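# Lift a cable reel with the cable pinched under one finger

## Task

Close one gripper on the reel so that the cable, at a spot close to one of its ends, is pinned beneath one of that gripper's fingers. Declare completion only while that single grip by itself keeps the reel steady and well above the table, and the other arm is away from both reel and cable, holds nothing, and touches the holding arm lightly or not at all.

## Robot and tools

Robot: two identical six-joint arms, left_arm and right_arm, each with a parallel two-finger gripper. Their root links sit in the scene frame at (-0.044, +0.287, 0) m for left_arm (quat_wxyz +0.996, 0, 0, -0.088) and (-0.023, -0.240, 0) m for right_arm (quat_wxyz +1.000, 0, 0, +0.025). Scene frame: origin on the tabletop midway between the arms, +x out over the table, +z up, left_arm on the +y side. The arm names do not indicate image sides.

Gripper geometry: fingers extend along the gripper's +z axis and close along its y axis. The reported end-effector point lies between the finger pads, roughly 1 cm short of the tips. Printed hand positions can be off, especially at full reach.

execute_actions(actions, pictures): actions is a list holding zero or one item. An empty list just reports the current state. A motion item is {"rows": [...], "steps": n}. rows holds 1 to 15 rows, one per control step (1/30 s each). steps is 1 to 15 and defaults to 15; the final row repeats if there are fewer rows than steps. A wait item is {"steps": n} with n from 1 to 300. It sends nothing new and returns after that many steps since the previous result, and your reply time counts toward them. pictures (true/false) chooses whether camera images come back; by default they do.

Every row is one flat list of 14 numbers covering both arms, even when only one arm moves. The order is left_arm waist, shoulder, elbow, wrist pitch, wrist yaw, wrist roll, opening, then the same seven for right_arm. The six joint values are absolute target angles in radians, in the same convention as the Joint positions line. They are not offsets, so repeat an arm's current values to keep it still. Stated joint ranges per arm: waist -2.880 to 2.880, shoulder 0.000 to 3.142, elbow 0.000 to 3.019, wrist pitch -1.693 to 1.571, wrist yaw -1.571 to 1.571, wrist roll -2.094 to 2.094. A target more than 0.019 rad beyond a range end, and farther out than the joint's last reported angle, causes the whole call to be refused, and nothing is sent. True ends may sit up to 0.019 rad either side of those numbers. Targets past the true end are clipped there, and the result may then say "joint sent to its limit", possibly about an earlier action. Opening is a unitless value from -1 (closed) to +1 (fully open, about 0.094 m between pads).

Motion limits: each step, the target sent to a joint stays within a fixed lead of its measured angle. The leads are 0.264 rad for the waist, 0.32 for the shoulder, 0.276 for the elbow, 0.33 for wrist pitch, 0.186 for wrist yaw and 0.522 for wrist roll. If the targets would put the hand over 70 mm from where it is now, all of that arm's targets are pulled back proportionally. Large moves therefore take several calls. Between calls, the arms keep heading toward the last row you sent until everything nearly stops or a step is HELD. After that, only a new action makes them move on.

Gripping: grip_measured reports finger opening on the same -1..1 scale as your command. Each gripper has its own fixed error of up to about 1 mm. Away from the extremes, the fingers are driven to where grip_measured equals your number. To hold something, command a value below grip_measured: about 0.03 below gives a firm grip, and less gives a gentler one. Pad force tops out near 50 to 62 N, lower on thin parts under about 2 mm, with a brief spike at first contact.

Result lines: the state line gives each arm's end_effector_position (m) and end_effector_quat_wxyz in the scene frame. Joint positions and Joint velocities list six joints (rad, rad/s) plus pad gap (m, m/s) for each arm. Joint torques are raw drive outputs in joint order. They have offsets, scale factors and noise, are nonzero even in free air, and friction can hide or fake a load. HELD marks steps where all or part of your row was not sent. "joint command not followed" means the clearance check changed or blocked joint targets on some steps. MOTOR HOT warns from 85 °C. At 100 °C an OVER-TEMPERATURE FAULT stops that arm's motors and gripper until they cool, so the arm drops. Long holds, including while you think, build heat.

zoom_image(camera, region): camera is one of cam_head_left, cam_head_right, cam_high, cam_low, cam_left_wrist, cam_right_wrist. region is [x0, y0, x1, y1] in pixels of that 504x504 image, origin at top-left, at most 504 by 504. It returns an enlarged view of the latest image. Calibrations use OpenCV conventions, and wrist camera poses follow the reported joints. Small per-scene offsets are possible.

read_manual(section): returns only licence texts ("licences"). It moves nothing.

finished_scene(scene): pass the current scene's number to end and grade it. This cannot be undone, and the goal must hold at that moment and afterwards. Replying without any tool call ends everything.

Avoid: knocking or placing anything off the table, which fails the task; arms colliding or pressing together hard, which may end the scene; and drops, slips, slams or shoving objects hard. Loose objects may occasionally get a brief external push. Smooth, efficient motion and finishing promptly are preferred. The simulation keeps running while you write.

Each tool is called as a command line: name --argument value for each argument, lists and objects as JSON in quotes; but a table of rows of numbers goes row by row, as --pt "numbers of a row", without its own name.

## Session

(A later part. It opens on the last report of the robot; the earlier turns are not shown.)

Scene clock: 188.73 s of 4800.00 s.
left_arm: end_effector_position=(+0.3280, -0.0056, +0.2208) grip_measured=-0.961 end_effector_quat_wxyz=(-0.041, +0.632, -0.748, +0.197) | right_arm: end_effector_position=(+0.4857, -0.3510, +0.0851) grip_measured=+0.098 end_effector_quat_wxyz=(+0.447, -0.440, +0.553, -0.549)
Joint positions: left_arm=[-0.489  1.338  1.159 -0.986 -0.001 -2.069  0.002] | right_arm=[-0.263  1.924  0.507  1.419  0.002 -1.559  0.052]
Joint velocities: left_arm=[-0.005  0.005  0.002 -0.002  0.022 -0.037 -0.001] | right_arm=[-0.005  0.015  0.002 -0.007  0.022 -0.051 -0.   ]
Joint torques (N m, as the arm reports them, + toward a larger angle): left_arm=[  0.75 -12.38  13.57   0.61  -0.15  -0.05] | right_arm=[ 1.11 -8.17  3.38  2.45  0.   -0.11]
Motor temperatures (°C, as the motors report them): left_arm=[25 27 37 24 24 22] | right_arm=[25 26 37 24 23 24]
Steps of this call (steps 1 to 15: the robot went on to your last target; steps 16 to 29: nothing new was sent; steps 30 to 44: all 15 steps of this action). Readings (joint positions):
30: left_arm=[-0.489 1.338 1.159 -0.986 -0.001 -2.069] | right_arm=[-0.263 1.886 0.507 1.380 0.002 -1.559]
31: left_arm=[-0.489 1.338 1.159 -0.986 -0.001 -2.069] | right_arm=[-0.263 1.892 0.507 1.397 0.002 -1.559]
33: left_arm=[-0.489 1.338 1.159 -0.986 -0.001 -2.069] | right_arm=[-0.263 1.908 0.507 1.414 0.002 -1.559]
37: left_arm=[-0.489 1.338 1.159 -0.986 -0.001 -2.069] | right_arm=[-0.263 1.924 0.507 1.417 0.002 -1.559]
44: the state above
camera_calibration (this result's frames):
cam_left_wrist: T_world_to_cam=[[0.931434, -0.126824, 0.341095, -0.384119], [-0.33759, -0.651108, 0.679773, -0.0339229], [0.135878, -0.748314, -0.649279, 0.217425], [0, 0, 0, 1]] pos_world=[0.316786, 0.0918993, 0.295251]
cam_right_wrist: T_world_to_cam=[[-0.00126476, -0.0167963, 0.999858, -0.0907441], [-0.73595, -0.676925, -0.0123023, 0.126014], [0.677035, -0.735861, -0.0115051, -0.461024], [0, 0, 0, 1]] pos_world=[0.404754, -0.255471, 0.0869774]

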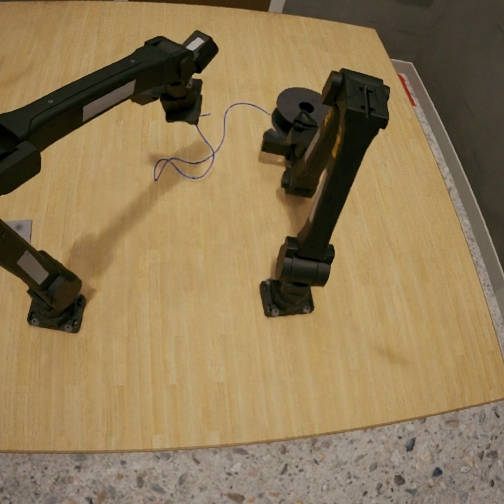

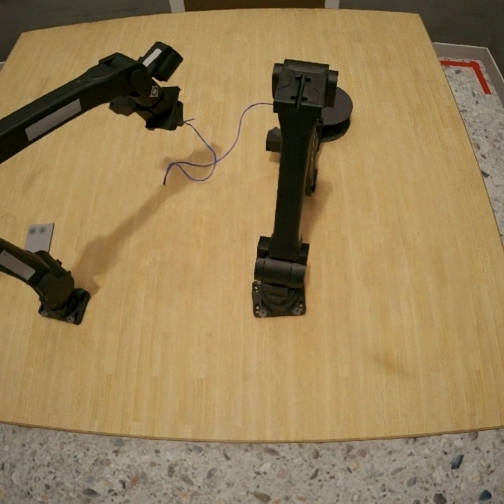

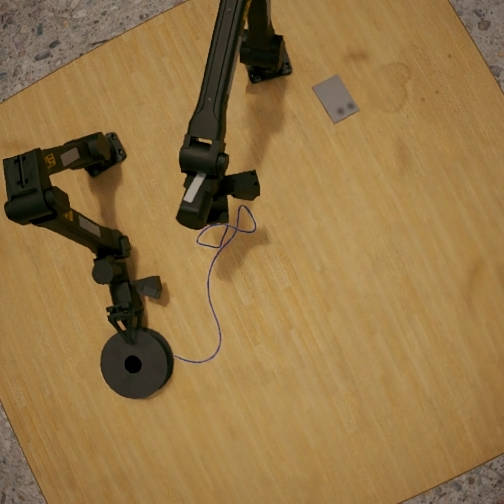

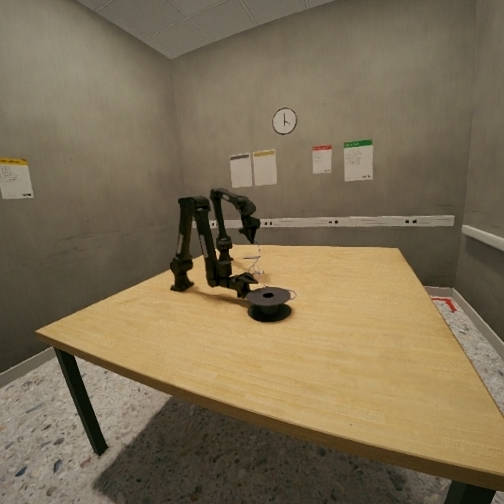

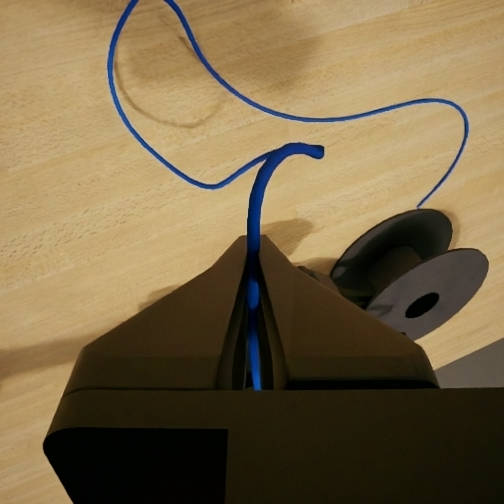

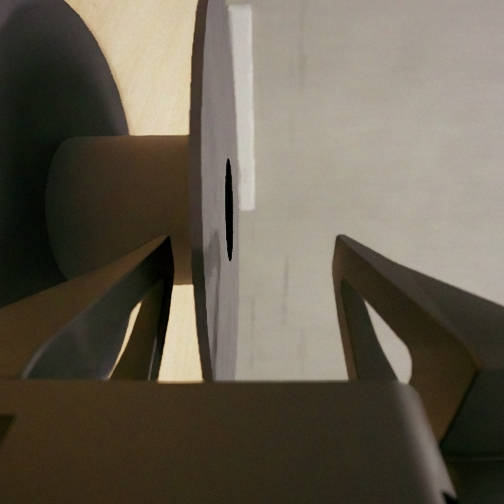

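execute_actions --actions '[{"rows":[[-0.489,1.55,0.87,-0.45,0,-2.069,-1,-0.263,1.93,0.52,1.44,0,-1.57,0.1]],"steps":15}]' --pictures false

execute_actions --actions '[{"rows":[[-0.489,1.57,0.86,-0.42,0,-2.069,-0.4,-0.263,1.93,0.52,1.44,0,-1.57,0.1]],"steps":12}]' --pictures false

execute_actions --actions '[{"rows":[[-0.44,1.30,1.1,-0.95,0,-2.069,0.3,-0.263,1.93,0.52,1.44,0,-1.57,0.1]],"steps":15}]'

Scene clock: 197.90 s of 4800.00 s.
left_arm: end_effector_position=(+0.3242, -0.0027, +0.0263) grip_measured=-0.961 end_effector_quat_wxyz=(-0.037, +0.634, -0.751, +0.179) | right_arm: end_effector_position=(+0.4857, -0.3510, +0.0851) grip_measured=+0.098 end_effector_quat_wxyz=(+0.447, -0.440, +0.553, -0.549)
Joint positions: left_arm=[-0.489  1.581  0.859 -0.48  -0.001 -2.069  0.002] | right_arm=[-0.263  1.924  0.507  1.419  0.002 -1.559  0.052]
Joint velocities: left_arm=[ 0.005 -0.015 -0.002  0.042 -0.022  0.007 -0.001] | right_arm=[ 0.005 -0.005 -0.002 -0.012  0.007 -0.022 -0.001]
Joint torques (N m, as the arm reports them, + toward a larger angle): left_arm=[  0.56 -16.8    9.25   1.82  -0.13  -0.05] | right_arm=[ 0.66 -8.56  3.15  2.16 -0.04 -0.08]
Motor temperatures (°C, as the motors report them): left_arm=[25 27 37 24 24 22] | right_arm=[25 26 34 24 23 24]
Steps of this call (steps 1 to 15: the robot went on to your last target; steps 16 to 200: nothing new was sent; then 2.00 s passed at rest; steps 201 to 215: all 15 steps of this action). Readings (joint positions):
201: left_arm=[-0.489 1.340 1.146 -0.959 -0.001 -2.069] | right_arm=[-0.263 1.924 0.507 1.419 0.002 -1.559]
202: left_arm=[-0.489 1.341 1.125 -0.917 -0.001 -2.069] | right_arm=[-0.263 1.924 0.507 1.419 0.002 -1.559]
204: left_arm=[-0.489 1.361 1.072 -0.831 -0.001 -2.069] | right_arm=[-0.263 1.924 0.507 1.419 0.002 -1.559]
208: left_arm=[-0.489 1.452 0.954 -0.607 -0.001 -2.069] | right_arm=[-0.263 1.924 0.507 1.419 0.002 -1.559]
215: the state above

Scene clock: 198.30 s of 4800.00 s.
left_arm: end_effector_position=(+0.3324, -0.0091, +0.0331) grip_measured=-0.402 end_effector_quat_wxyz=(-0.042, +0.631, -0.747, +0.203) | right_arm: end_effector_position=(+0.4857, -0.3510, +0.0851) grip_measured=+0.098 end_effector_quat_wxyz=(+0.447, -0.440, +0.553, -0.549)
Joint positions: left_arm=[-0.489  1.575  0.859 -0.437 -0.001 -2.069  0.028] | right_arm=[-0.263  1.924  0.507  1.419  0.002 -1.559  0.052]
Joint velocities: left_arm=[-0.015 -0.005 -0.012 -0.007  0.051 -0.037 -0.001] | right_arm=[ 0.005 -0.005 -0.017 -0.002  0.139 -0.022  0.   ]
Joint torques (N m, as the arm reports them, + toward a larger angle): left_arm=[  0.74 -14.5    8.51   1.53  -0.16  -0.05] | right_arm=[ 0.67 -8.69  3.27  2.18 -0.05 -0.09]
Motor temperatures (°C, as the motors report them): left_arm=[25 27 37 24 24 22] | right_arm=[25 26 34 24 23 24]
Steps of this call (steps 1 to 12: all 12 steps of this action). Readings (joint positions):
1: left_arm=[-0.489 1.580 0.859 -0.471 -0.001 -2.069] | right_arm=[-0.263 1.924 0.507 1.419 0.002 -1.559]
2: left_arm=[-0.489 1.579 0.859 -0.457 -0.001 -2.069] | right_arm=[-0.263 1.924 0.507 1.419 0.002 -1.559]
4: left_arm=[-0.489 1.576 0.859 -0.442 -0.001 -2.069] | right_arm=[-0.263 1.924 0.507 1.419 0.002 -1.559]
8: left_arm=[-0.489 1.575 0.859 -0.437 -0.001 -2.069] | right_arm=[-0.263 1.924 0.507 1.419 0.002 -1.559]
12: the state above

Scene clock: 198.80 s of 4800.00 s.
left_arm: end_effector_position=(+0.3253, +0.0195, +0.2153) grip_measured=+0.298 end_effector_quat_wxyz=(-0.050, +0.644, -0.732, +0.216) | right_arm: end_effector_position=(+0.4857, -0.3510, +0.0851) grip_measured=+0.098 end_effector_quat_wxyz=(+0.447, -0.440, +0.553, -0.549)
Joint positions: left_arm=[-0.449  1.272  1.074 -0.925 -0.001 -2.069  0.061] | right_arm=[-0.263  1.924  0.507  1.419  0.002 -1.559  0.052]
Joint velocities: left_arm=[ 0.015 -0.21   0.227 -0.071  0.007 -0.066 -0.001] | right_arm=[ 0.005 -0.015  0.002  0.002 -0.081 -0.066  0.   ]
Joint torques (N m, as the arm reports them, + toward a larger angle): left_arm=[ 1.14 -7.12 11.89 -0.13 -0.15 -0.05] | right_arm=[ 0.44 -8.13  3.45  2.32 -0.03 -0.03]
Motor temperatures (°C, as the motors report them): left_arm=[25 27 37 24 24 22] | right_arm=[25 26 34 24 23 24]
Steps of this call (steps 1 to 15: all 15 steps of this action). Readings (joint positions):
1: left_arm=[-0.489 1.569 0.864 -0.462 -0.001 -2.069] | right_arm=[-0.263 1.924 0.507 1.419 0.002 -1.559]
2: left_arm=[-0.488 1.558 0.870 -0.502 -0.001 -2.069] | right_arm=[-0.263 1.924 0.507 1.419 0.002 -1.559]
4: left_arm=[-0.486 1.516 0.886 -0.585 -0.001 -2.069] | right_arm=[-0.263 1.924 0.507 1.419 0.002 -1.559]
8: left_arm=[-0.477 1.408 0.946 -0.773 -0.001 -2.069] | right_arm=[-0.263 1.924 0.507 1.419 0.002 -1.559]
15: the state above
camera_calibration (this result's frames):
cam_left_wrist: T_world_to_cam=[[0.923905, -0.0812296, 0.3739, -0.382051], [-0.33407, -0.647666, 0.684781, -0.0170249], [0.186538, -0.757582, -0.625518, 0.211591], [0, 0, 0, 1]] pos_world=[0.307821, 0.118237, 0.286861]
cam_right_wrist: T_world_to_cam=[[-0.00126476, -0.0167963, 0.999858, -0.0907441], [-0.73595, -0.676925, -0.0123023, 0.126014], [0.677035, -0.735861, -0.0115051, -0.461024], [0, 0, 0, 1]] pos_world=[0.404754, -0.255471, 0.0869774]

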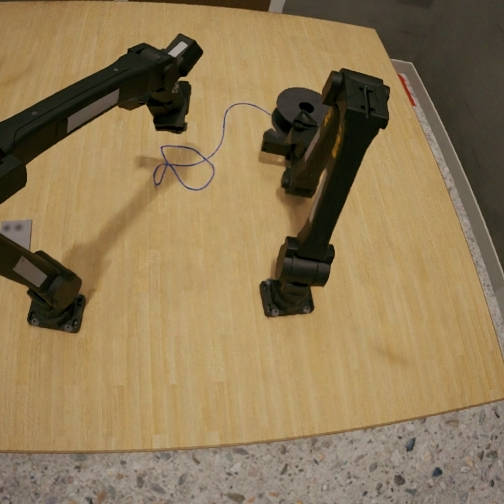

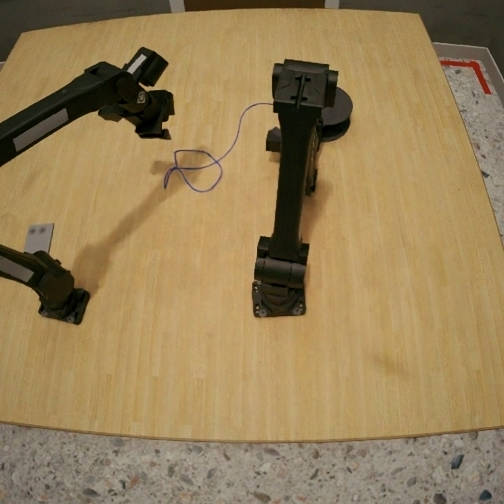

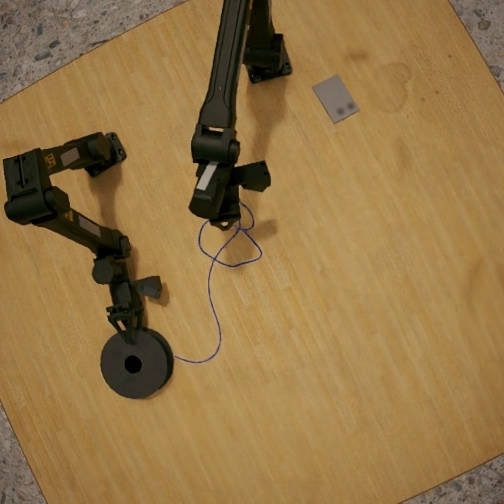

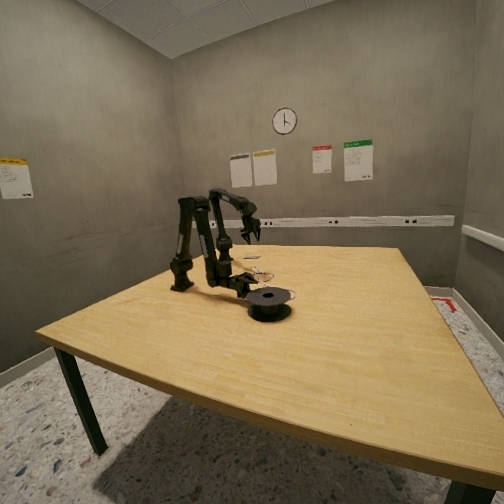

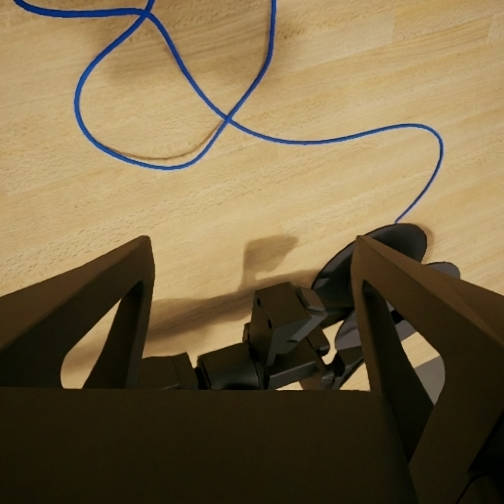

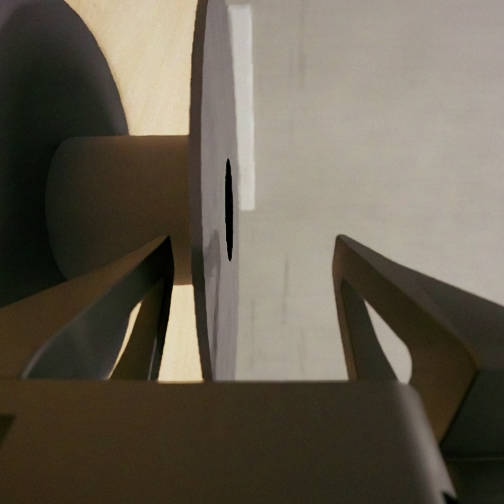

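execute_actions --actions '[{"rows":[[-0.6,1.35,1.2,-1.2,0,-1.0,1,-0.263,1.94,0.52,1.45,0,-1.57,-1]],"steps":15}]' --pictures false

execute_actions --actions '[{"rows":[[-0.7,1.5,1.4,-1.3,0,0.3,1,-0.263,1.80,0.52,1.3,0,-1.57,-1]],"steps":10}]' --pictures false

execute_actions --actions '[{"rows":[[-0.77,1.6,1.5,-1.3,0,0.5,1,-0.75,1.78,0.52,1.28,0,-1.57,-1]],"steps":15}]'

Scene clock: 202.17 s of 4800.00 s.
left_arm: end_effector_position=(+0.2540, -0.0139, +0.2014) grip_measured=+1.000 end_effector_quat_wxyz=(+0.058, -0.142, +0.985, -0.078) | right_arm: end_effector_position=(+0.4847, -0.3507, +0.0755) grip_measured=-0.950 end_effector_quat_wxyz=(+0.444, -0.444, +0.557, -0.544)
Joint positions: left_arm=[-0.612  1.339  1.149 -1.187  0.001 -1.075  0.094] | right_arm=[-0.263  1.947  0.507  1.427  0.002 -1.56   0.002]
Joint velocities: left_arm=[-0.005  0.005 -0.007 -0.007 -0.037  0.52   0.   ] | right_arm=[-0.005 -0.005 -0.012 -0.017  0.022 -0.066  0.   ]
Joint torques (N m, as the arm reports them, + toward a larger angle): left_arm=[  1.7  -10.88  15.06  -0.1   -0.2    0.02] | right_arm=[ 0.67 -9.5   2.89  2.4  -0.03 -0.07]
Motor temperatures (°C, as the motors report them): left_arm=[25 27 37 24 24 22] | right_arm=[25 26 33 24 23 24]
Steps of this call (steps 1 to 30: the robot went on to your last target; steps 31 to 86: nothing new was sent; steps 87 to 101: all 15 steps of this action). Readings (joint positions):
87: left_arm=[-0.459 1.294 1.094 -0.993 -0.004 -1.983] | right_arm=[-0.263 1.924 0.507 1.421 0.002 -1.559]
88: left_arm=[-0.480 1.305 1.115 -1.071 -0.005 -1.884] | right_arm=[-0.263 1.925 0.507 1.424 0.002 -1.559]
90: left_arm=[-0.543 1.323 1.141 -1.147 -0.004 -1.686] | right_arm=[-0.263 1.929 0.507 1.424 0.002 -1.559]
94: left_arm=[-0.620 1.338 1.149 -1.181 0.001 -1.316] | right_arm=[-0.263 1.943 0.507 1.427 0.002 -1.560]
101: the state above

Scene clock: 202.50 s of 4800.00 s.
left_arm: end_effector_position=(+0.2612, -0.0847, +0.2213) grip_measured=+1.000 end_effector_quat_wxyz=(+0.070, +0.372, +0.925, -0.038) | right_arm: end_effector_position=(+0.4891, -0.3516, +0.1146) grip_measured=-0.950 end_effector_quat_wxyz=(+0.445, -0.442, +0.552, -0.549)
Joint positions: left_arm=[-0.706  1.501  1.373 -1.284 -0.001 -0.118  0.094] | right_arm=[-0.263  1.805  0.506  1.298  0.002 -1.565  0.002]
Joint velocities: left_arm=[-0.024 -0.005 -0.007 -0.046 -0.007  2.762  0.   ] | right_arm=[-0.005  0.005 -0.012 -0.149  0.037 -0.022 -0.   ]
Joint torques (N m, as the arm reports them, + toward a larger angle): left_arm=[  1.2  -15.43  13.01  -0.2   -0.07  -0.01] | right_arm=[ 0.7  -8.69  4.1   1.91  0.   -0.02]
Motor temperatures (°C, as the motors report them): left_arm=[25 27 37 24 24 22] | right_arm=[25 26 33 24 23 24]
Steps of this call (steps 1 to 10: all 10 steps of this action). Readings (joint positions):
1: left_arm=[-0.616 1.351 1.169 -1.213 -0.001 -1.001] | right_arm=[-0.263 1.936 0.507 1.402 0.002 -1.562]
2: left_arm=[-0.625 1.378 1.210 -1.248 -0.001 -0.912] | right_arm=[-0.263 1.912 0.507 1.367 0.002 -1.565]
4: left_arm=[-0.654 1.445 1.308 -1.274 -0.001 -0.715] | right_arm=[-0.263 1.855 0.506 1.315 0.002 -1.565]
8: left_arm=[-0.700 1.500 1.373 -1.276 -0.001 -0.316] | right_arm=[-0.263 1.805 0.506 1.301 0.002 -1.565]
10: the state above

Scene clock: 203.00 s of 4800.00 s.
left_arm: end_effector_position=(+0.2542, -0.1296, +0.2141) grip_measured=+1.000 end_effector_quat_wxyz=(+0.071, +0.648, +0.758, -0.017) | right_arm: end_effector_position=(+0.3612, -0.5963, +0.1065) grip_measured=-0.950 end_effector_quat_wxyz=(+0.277, -0.283, +0.661, -0.638)
Joint positions: left_arm=[-0.772  1.593  1.461 -1.294 -0.001  0.466  0.094] | right_arm=[-0.791  1.805  0.506  1.266  0.016 -1.565  0.002]
Joint velocities: left_arm=[-0.005 -0.005 -0.022  0.017 -0.007  0.154  0.   ] | right_arm=[-0.005 -0.015 -0.007  0.017  0.051 -0.066  0.001]
Joint torques (N m, as the arm reports them, + toward a larger angle): left_arm=[  0.6  -16.2   14.     0.05   0.04   0.02] | right_arm=[ 4.29 -9.79  4.17  1.87 -0.55 -0.01]
Motor temperatures (°C, as the motors report them): left_arm=[25 27 37 24 24 22] | right_arm=[25 26 33 24 23 24]
Steps of this call (steps 1 to 15: all 15 steps of this action). Readings (joint positions):
1: left_arm=[-0.709 1.507 1.382 -1.289 -0.001 -0.019] | right_arm=[-0.274 1.805 0.506 1.292 -0.008 -1.565]
2: left_arm=[-0.714 1.520 1.403 -1.294 -0.001 0.079] | right_arm=[-0.295 1.805 0.506 1.285 -0.018 -1.565]
4: left_arm=[-0.734 1.554 1.445 -1.294 -0.001 0.227] | right_arm=[-0.366 1.805 0.506 1.275 -0.019 -1.565]
8: left_arm=[-0.768 1.588 1.461 -1.294 -0.001 0.382] | right_arm=[-0.560 1.805 0.506 1.266 -0.013 -1.565]
15: the state above
camera_calibration (this result's frames):
cam_left_wrist: T_world_to_cam=[[-0.984684, -0.158094, -0.0735035, 0.242927], [-0.174135, 0.87107, 0.459254, 0.0679245], [-0.00857878, 0.46502, -0.885259, 0.374846], [0, 0, 0, 1]] pos_world=[0.254251, -0.195072, 0.318497]
cam_right_wrist: T_world_to_cam=[[0.0211411, -0.0332351, 0.999224, -0.134237], [-0.979631, -0.200311, 0.014064, 0.238066], [0.199688, -0.979168, -0.0367929, -0.526968], [0, 0, 0, 1]] pos_world=[0.341284, -0.472764, 0.111396]

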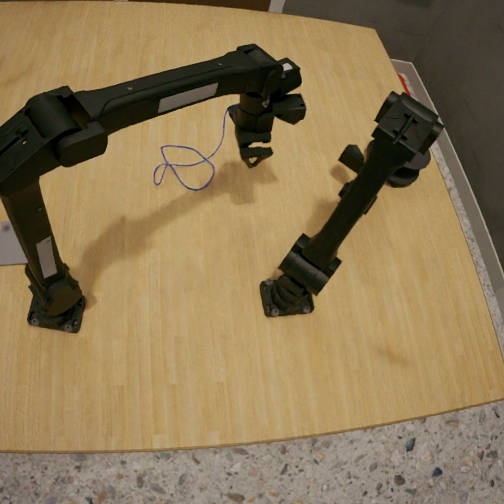

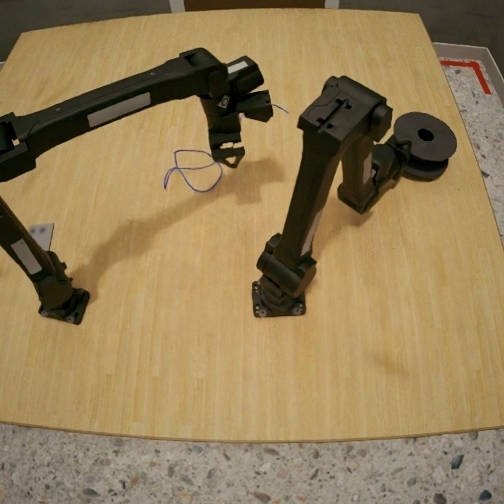

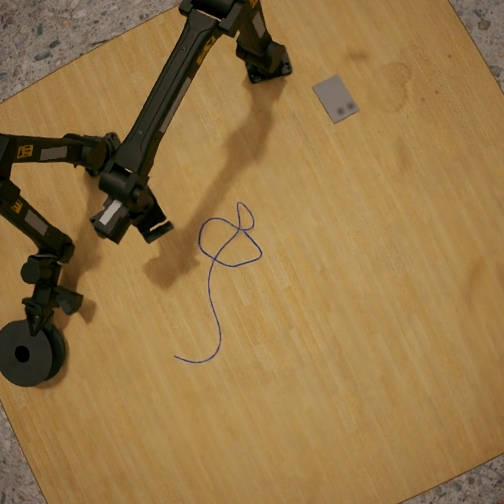

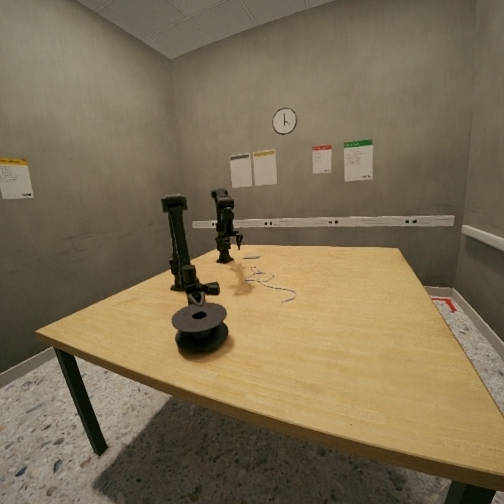

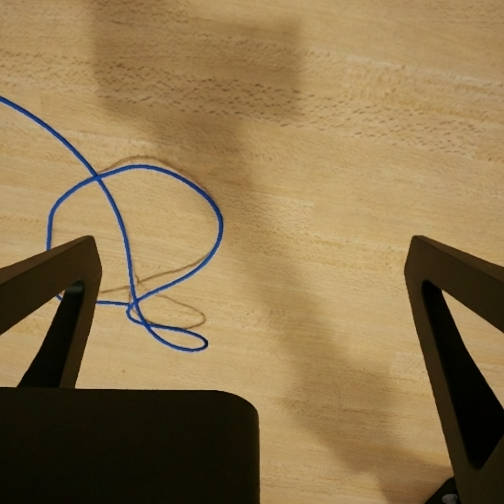

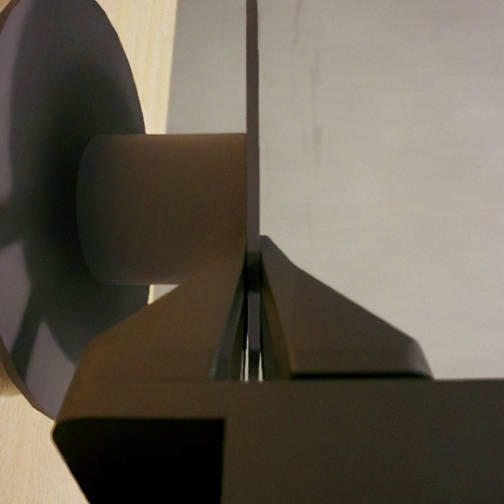

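execute_actions --actions '[{"rows":[[-0.455,1.8,1.8,-1.2,0,-1.55,1,-0.75,1.78,0.52,1.28,0,-1.57,-1]],"steps":15}]' --pictures false

execute_actions --actions '[{"rows":[[-0.455,2.40,2.42,-1.17,0,-1.55,1,-0.75,1.78,0.52,1.28,0,-1.57,-1]],"steps":15}]' --pictures false

execute_actions --actions '[{"rows":[[-0.455,2.436,2.42,-1.17,0,-1.55,1,-0.75,1.78,0.52,1.28,0,-1.57,-1]],"steps":15}]'

Scene clock: 205.17 s of 4800.00 s.
left_arm: end_effector_position=(+0.4704, -0.0749, +0.2354) grip_measured=+1.000 end_effector_quat_wxyz=(+0.137, +0.083, +0.984, -0.080) | right_arm: end_effector_position=(+0.3741, -0.5818, +0.1065) grip_measured=-0.950 end_effector_quat_wxyz=(+0.292, -0.298, +0.654, -0.631)
Joint positions: left_arm=[-0.436  1.79   1.747 -1.21  -0.    -0.444  0.094] | right_arm=[-0.759  1.805  0.506  1.266  0.001 -1.565  0.002]
Joint velocities: left_arm=[ 0.415  0.034  0.085  0.051  0.007 -2.806  0.   ] | right_arm=[ 0.015 -0.015 -0.007 -0.007 -0.022  0.051 -0.001]
Joint torques (N m, as the arm reports them, + toward a larger angle): left_arm=[ -2.76 -20.54  15.22   1.01  -0.1   -0.11] | right_arm=[  1.28 -10.     4.32   1.9   -0.01   0.  ]
Motor temperatures (°C, as the motors report them): left_arm=[25 27 38 24 24 22] | right_arm=[25 26 33 24 23 24]
Steps of this call (steps 1 to 30: the robot went on to your last target; steps 31 to 50: nothing new was sent; steps 51 to 65: all 15 steps of this action). Readings (joint positions):
51: left_arm=[-0.766 1.598 1.467 -1.293 0.001 0.456] | right_arm=[-0.759 1.805 0.506 1.266 0.001 -1.565]
52: left_arm=[-0.757 1.608 1.483 -1.290 0.001 0.419] | right_arm=[-0.759 1.805 0.506 1.266 0.001 -1.565]
54: left_arm=[-0.720 1.640 1.527 -1.278 0.001 0.344] | right_arm=[-0.759 1.805 0.506 1.266 0.001 -1.565]
58: left_arm=[-0.613 1.706 1.615 -1.252 0.001 0.168] | right_arm=[-0.759 1.805 0.506 1.266 0.001 -1.565]
65: the state above

Scene clock: 205.67 s of 4800.00 s.
left_arm: end_effector_position=(+0.6224, -0.1813, +0.1081) grip_measured=+1.000 end_effector_quat_wxyz=(+0.107, -0.342, +0.921, -0.154) | right_arm: end_effector_position=(+0.3741, -0.5818, +0.1065) grip_measured=-0.950 end_effector_quat_wxyz=(+0.292, -0.298, +0.654, -0.631)
Joint positions: left_arm=[-0.435  2.376  2.358 -1.175 -0.001 -1.324  0.094] | right_arm=[-0.759  1.805  0.506  1.266  0.001 -1.565  0.002]
Joint velocities: left_arm=[-0.083  0.659  0.076  0.027 -0.007 -1.458  0.   ] | right_arm=[-0.005 -0.005 -0.007  0.007  0.037  0.022  0.   ]
Joint torques (N m, as the arm reports them, + toward a larger angle): left_arm=[ -0.48 -31.49  15.96   0.72  -0.19  -0.14] | right_arm=[  1.71 -10.13   4.22   2.02  -0.04  -0.03]
Motor temperatures (°C, as the motors report them): left_arm=[25 28 38 24 24 22] | right_arm=[25 26 33 24 23 24]
Steps of this call (steps 1 to 15: all 15 steps of this action). Readings (joint positions):
1: left_arm=[-0.424 1.803 1.762 -1.210 -0.001 -0.504] | right_arm=[-0.759 1.805 0.506 1.266 0.001 -1.565]
2: left_arm=[-0.417 1.827 1.800 -1.210 -0.001 -0.556] | right_arm=[-0.759 1.805 0.506 1.266 0.001 -1.565]
4: left_arm=[-0.413 1.898 1.892 -1.206 -0.001 -0.657] | right_arm=[-0.759 1.805 0.506 1.266 0.001 -1.565]
8: left_arm=[-0.420 2.063 2.066 -1.198 -0.001 -0.857] | right_arm=[-0.759 1.805 0.506 1.266 0.001 -1.565]
15: the state above

Scene clock: 206.17 s of 4800.00 s.
left_arm: end_effector_position=(+0.6162, -0.1892, +0.0631) grip_measured=+1.000 end_effector_quat_wxyz=(+0.077, -0.432, +0.887, -0.142) | right_arm: end_effector_position=(+0.3741, -0.5818, +0.1065) grip_measured=-0.950 end_effector_quat_wxyz=(+0.292, -0.298, +0.654, -0.631)
Joint positions: left_arm=[-0.448  2.438  2.367 -1.174 -0.002 -1.53   0.094] | right_arm=[-0.759  1.805  0.506  1.266  0.001 -1.565  0.002]
Joint velocities: left_arm=[-0.015 -0.044  0.027 -0.012 -0.066 -0.139  0.   ] | right_arm=[-0.015 -0.015 -0.002  0.017  0.007  0.007 -0.   ]
Joint torques (N m, as the arm reports them, + toward a larger angle): left_arm=[  0.23 -30.24  15.47   0.79  -0.1   -0.17] | right_arm=[ 1.29 -9.77  4.32  2.12  0.   -0.06]
Motor temperatures (°C, as the motors report them): left_arm=[25 28 38 24 24 22] | right_arm=[25 26 33 24 23 24]
Steps of this call (steps 1 to 15: all 15 steps of this action). Readings (joint positions):
1: left_arm=[-0.438 2.398 2.358 -1.174 -0.001 -1.367] | right_arm=[-0.759 1.805 0.506 1.266 0.001 -1.565]
2: left_arm=[-0.440 2.416 2.358 -1.174 -0.001 -1.401] | right_arm=[-0.759 1.805 0.506 1.266 0.001 -1.565]
4: left_arm=[-0.445 2.445 2.358 -1.174 -0.001 -1.451] | right_arm=[-0.759 1.805 0.506 1.266 0.001 -1.565]
8: left_arm=[-0.448 2.456 2.359 -1.174 -0.002 -1.502] | right_arm=[-0.759 1.805 0.506 1.266 0.001 -1.565]
15: the state above
camera_calibration (this result's frames):
cam_left_wrist: T_world_to_cam=[[0.745009, -0.589552, 0.312074, -0.592952], [-0.651503, -0.542665, 0.53015, 0.274451], [-0.143199, -0.598283, -0.788385, 0.147683], [0, 0, 0, 1]] pos_world=[0.641708, -0.112285, 0.155976]
cam_right_wrist: T_world_to_cam=[[0.0223533, -0.0325957, 0.999219, -0.134109], [-0.969071, -0.246406, 0.0136408, 0.222915], [0.245769, -0.968618, -0.0370955, -0.526443], [0, 0, 0, 1]] pos_world=[0.348402, -0.459366, 0.111435]

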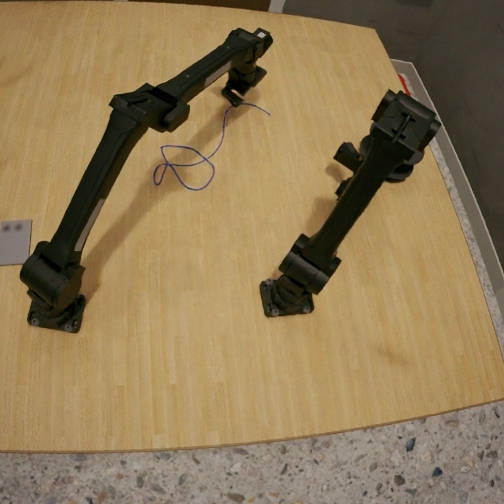

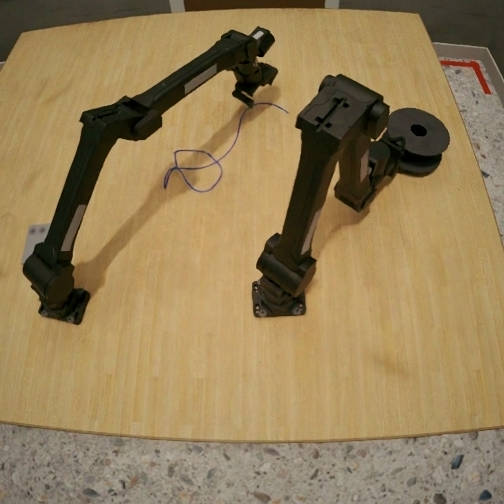

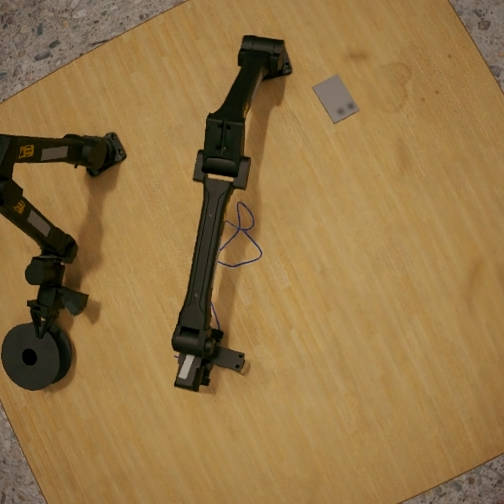

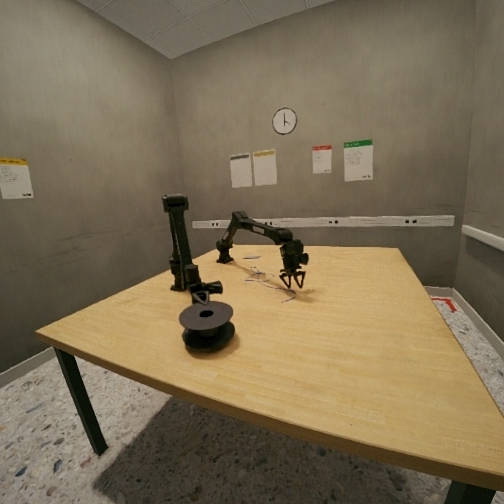

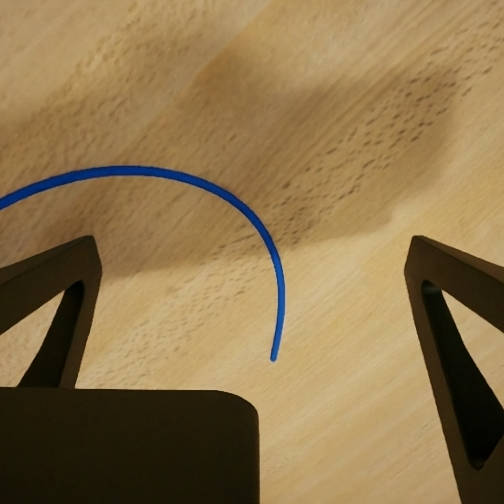

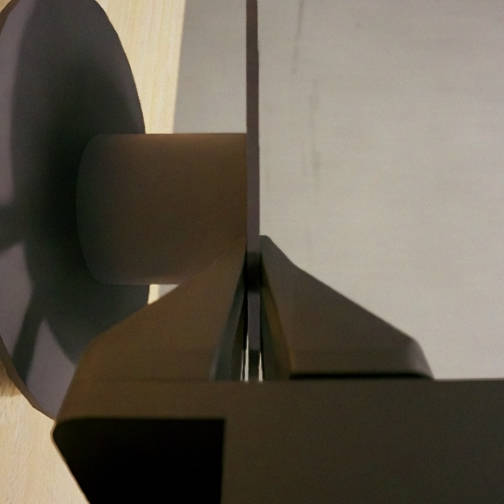

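execute_actions --actions '[{"rows":[[-0.495,2.47,2.42,-1.03,0,-1.71,0.6,-0.75,1.78,0.52,1.28,0,-1.57,-1]],"steps":15}]'

Scene clock: 209.33 s of 4800.00 s.
left_arm: end_effector_position=(+0.6151, -0.2387, +0.0742) grip_measured=+0.601 end_effector_quat_wxyz=(+0.086, -0.475, +0.851, -0.207) | right_arm: end_effector_position=(+0.3741, -0.5818, +0.1065) grip_measured=-0.950 end_effector_quat_wxyz=(+0.292, -0.298, +0.654, -0.631)
Joint positions: left_arm=[-0.496  2.44   2.368 -1.047 -0.002 -1.691  0.075] | right_arm=[-0.759  1.805  0.506  1.266  0.001 -1.565  0.002]
Joint velocities: left_arm=[ 0.005 -0.005 -0.002  0.007 -0.007 -0.11   0.001] | right_arm=[-0.015  0.015 -0.012 -0.012  0.022  0.007  0.001]
Joint torques (N m, as the arm reports them, + toward a larger angle): left_arm=[  1.05 -27.56  15.73   1.47  -0.11  -0.16] | right_arm=[  1.36 -10.2    4.34   1.92   0.02  -0.02]
Motor temperatures (°C, as the motors report them): left_arm=[25 29 39 24 24 22] | right_arm=[25 26 32 24 23 24]
Steps of this call (steps 1 to 15: the robot went on to your last target; steps 16 to 80: nothing new was sent; steps 81 to 95: all 15 steps of this action). Readings (joint positions):
81: left_arm=[-0.449 2.437 2.368 -1.150 -0.002 -1.565] | right_arm=[-0.759 1.805 0.506 1.266 0.001 -1.565]
82: left_arm=[-0.451 2.439 2.368 -1.110 -0.002 -1.592] | right_arm=[-0.759 1.805 0.506 1.266 0.001 -1.565]
84: left_arm=[-0.458 2.440 2.368 -1.065 -0.002 -1.629] | right_arm=[-0.759 1.805 0.506 1.266 0.001 -1.565]
88: left_arm=[-0.478 2.440 2.368 -1.047 -0.002 -1.670] | right_arm=[-0.759 1.805 0.506 1.266 0.001 -1.565]
95: the state above
camera_calibration (this result's frames):
cam_left_wrist: T_world_to_cam=[[0.774727, -0.466592, 0.426719, -0.622173], [-0.631601, -0.539443, 0.556849, 0.227518], [-0.0296308, -0.700923, -0.712622, 0.0266482], [0, 0, 0, 1]] pos_world=[0.626505, -0.14889, 0.15779]
cam_right_wrist: T_world_to_cam=[[0.0223533, -0.0325957, 0.999219, -0.134109], [-0.969071, -0.246406, 0.0136408, 0.222915], [0.245769, -0.968618, -0.0370955, -0.526443], [0, 0, 0, 1]] pos_world=[0.348402, -0.459366, 0.111435]

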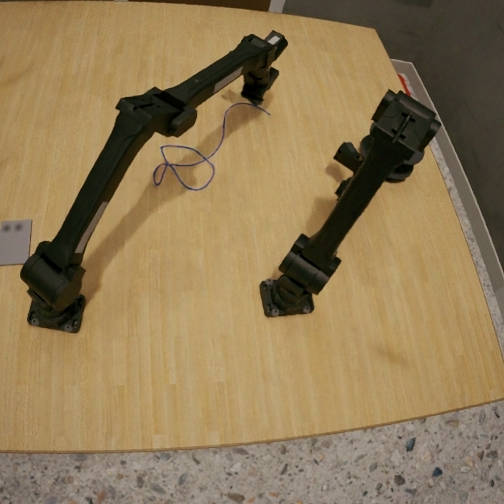

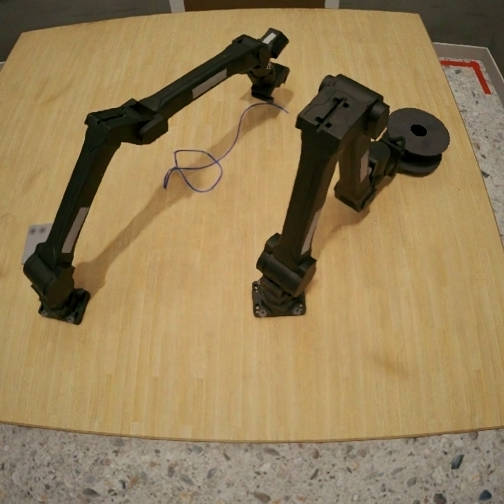

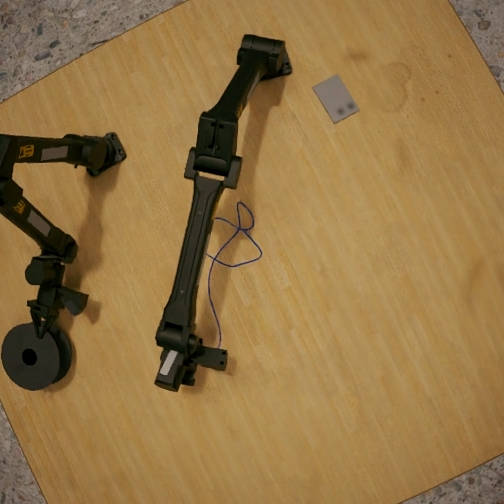

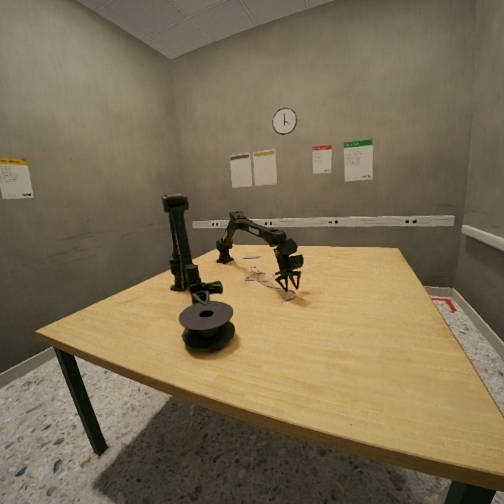

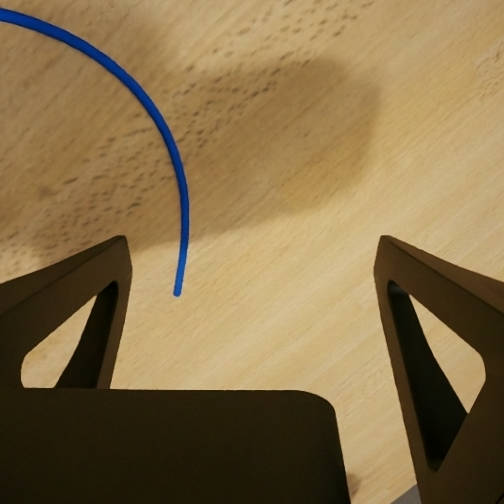

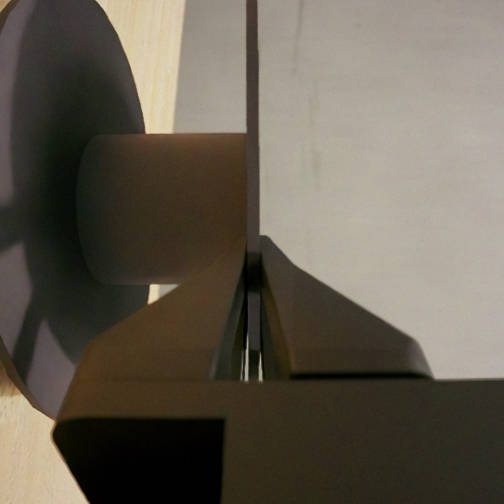

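execute_actions --actions '[{"rows":[[-0.455,2.44,2.33,-1.03,0,-1.6,0.6,-0.75,1.78,0.52,1.28,0,-1.57,-1]],"steps":15}]'

Scene clock: 211.17 s of 4800.00 s.
left_arm: end_effector_position=(+0.6305, -0.2082, +0.0638) grip_measured=+0.601 end_effector_quat_wxyz=(+0.093, -0.461, +0.861, -0.192) | right_arm: end_effector_position=(+0.3741, -0.5818, +0.1065) grip_measured=-0.950 end_effector_quat_wxyz=(+0.292, -0.298, +0.654, -0.631)
Joint positions: left_arm=[-0.456  2.437  2.34  -1.045 -0.002 -1.616  0.075] | right_arm=[-0.759  1.805  0.506  1.266  0.001 -1.565  0.002]
Joint velocities: left_arm=[-0.015 -0.005  0.002  0.012  0.022  0.081 -0.   ] | right_arm=[-0.005 -0.005 -0.012 -0.012 -0.095  0.007  0.001]
Joint torques (N m, as the arm reports them, + toward a larger angle): left_arm=[  0.72 -30.16   9.92   1.48  -0.09   0.04] | right_arm=[ 1.26 -9.71  4.31  2.    0.04  0.04]
Motor temperatures (°C, as the motors report them): left_arm=[25 30 39 24 24 22] | right_arm=[25 26 32 24 23 24]
Steps of this call (steps 1 to 15: the robot went on to your last target; steps 16 to 40: nothing new was sent; steps 41 to 55: all 15 steps of this action). Readings (joint positions):
41: left_arm=[-0.495 2.439 2.363 -1.046 -0.002 -1.683] | right_arm=[-0.759 1.805 0.506 1.266 0.001 -1.565]
42: left_arm=[-0.494 2.437 2.357 -1.045 -0.002 -1.669] | right_arm=[-0.759 1.805 0.506 1.266 0.001 -1.565]
44: left_arm=[-0.488 2.437 2.349 -1.045 -0.002 -1.648] | right_arm=[-0.759 1.805 0.506 1.266 0.001 -1.565]
48: left_arm=[-0.472 2.437 2.340 -1.045 -0.002 -1.627] | right_arm=[-0.759 1.805 0.506 1.266 0.001 -1.565]
55: the state above
camera_calibration (this result's frames):
cam_left_wrist: T_world_to_cam=[[0.760078, -0.504545, 0.409531, -0.613015], [-0.648098, -0.542556, 0.534418, 0.270741], [-0.0474447, -0.671616, -0.739379, 0.0601206], [0, 0, 0, 1]] pos_world=[0.644258, -0.122024, 0.150812]
cam_right_wrist: T_world_to_cam=[[0.0223533, -0.0325957, 0.999219, -0.134109], [-0.969071, -0.246406, 0.0136408, 0.222915], [0.245769, -0.968618, -0.0370955, -0.526443], [0, 0, 0, 1]] pos_world=[0.348402, -0.459366, 0.111435]

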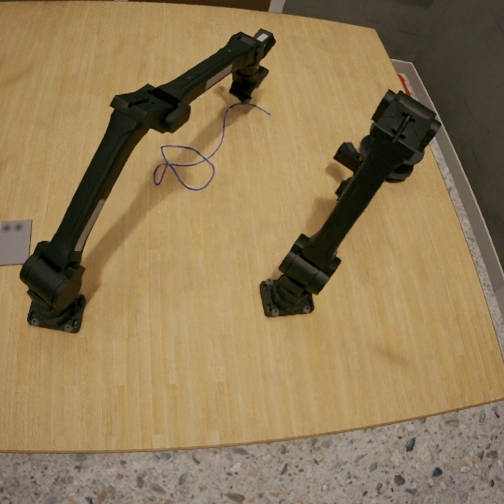

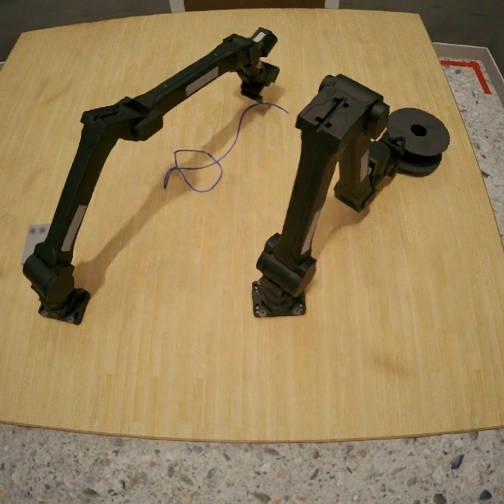

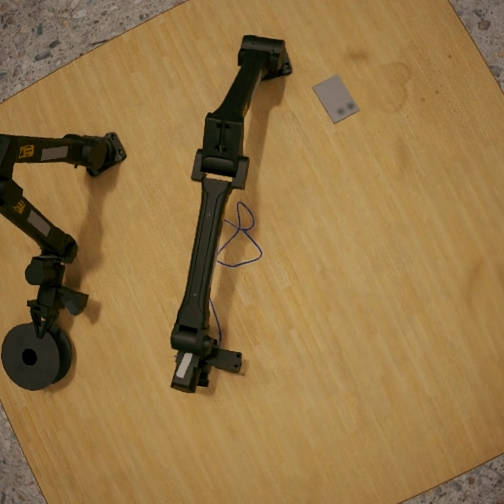

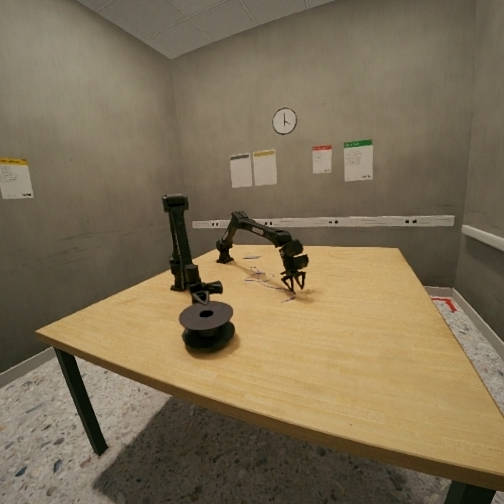

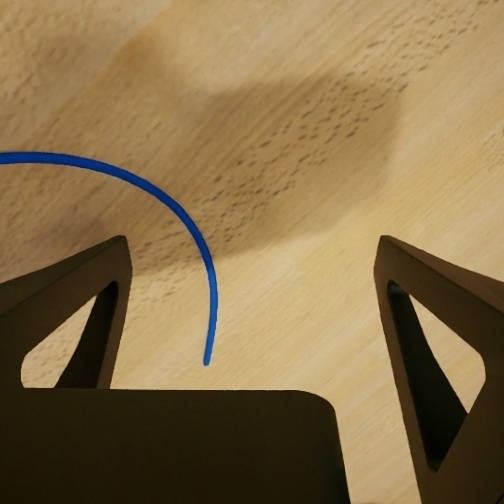

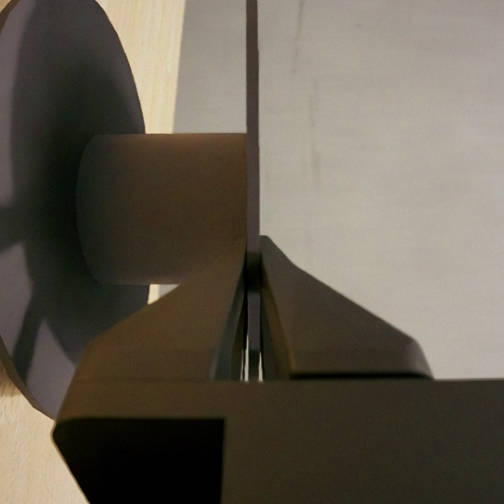

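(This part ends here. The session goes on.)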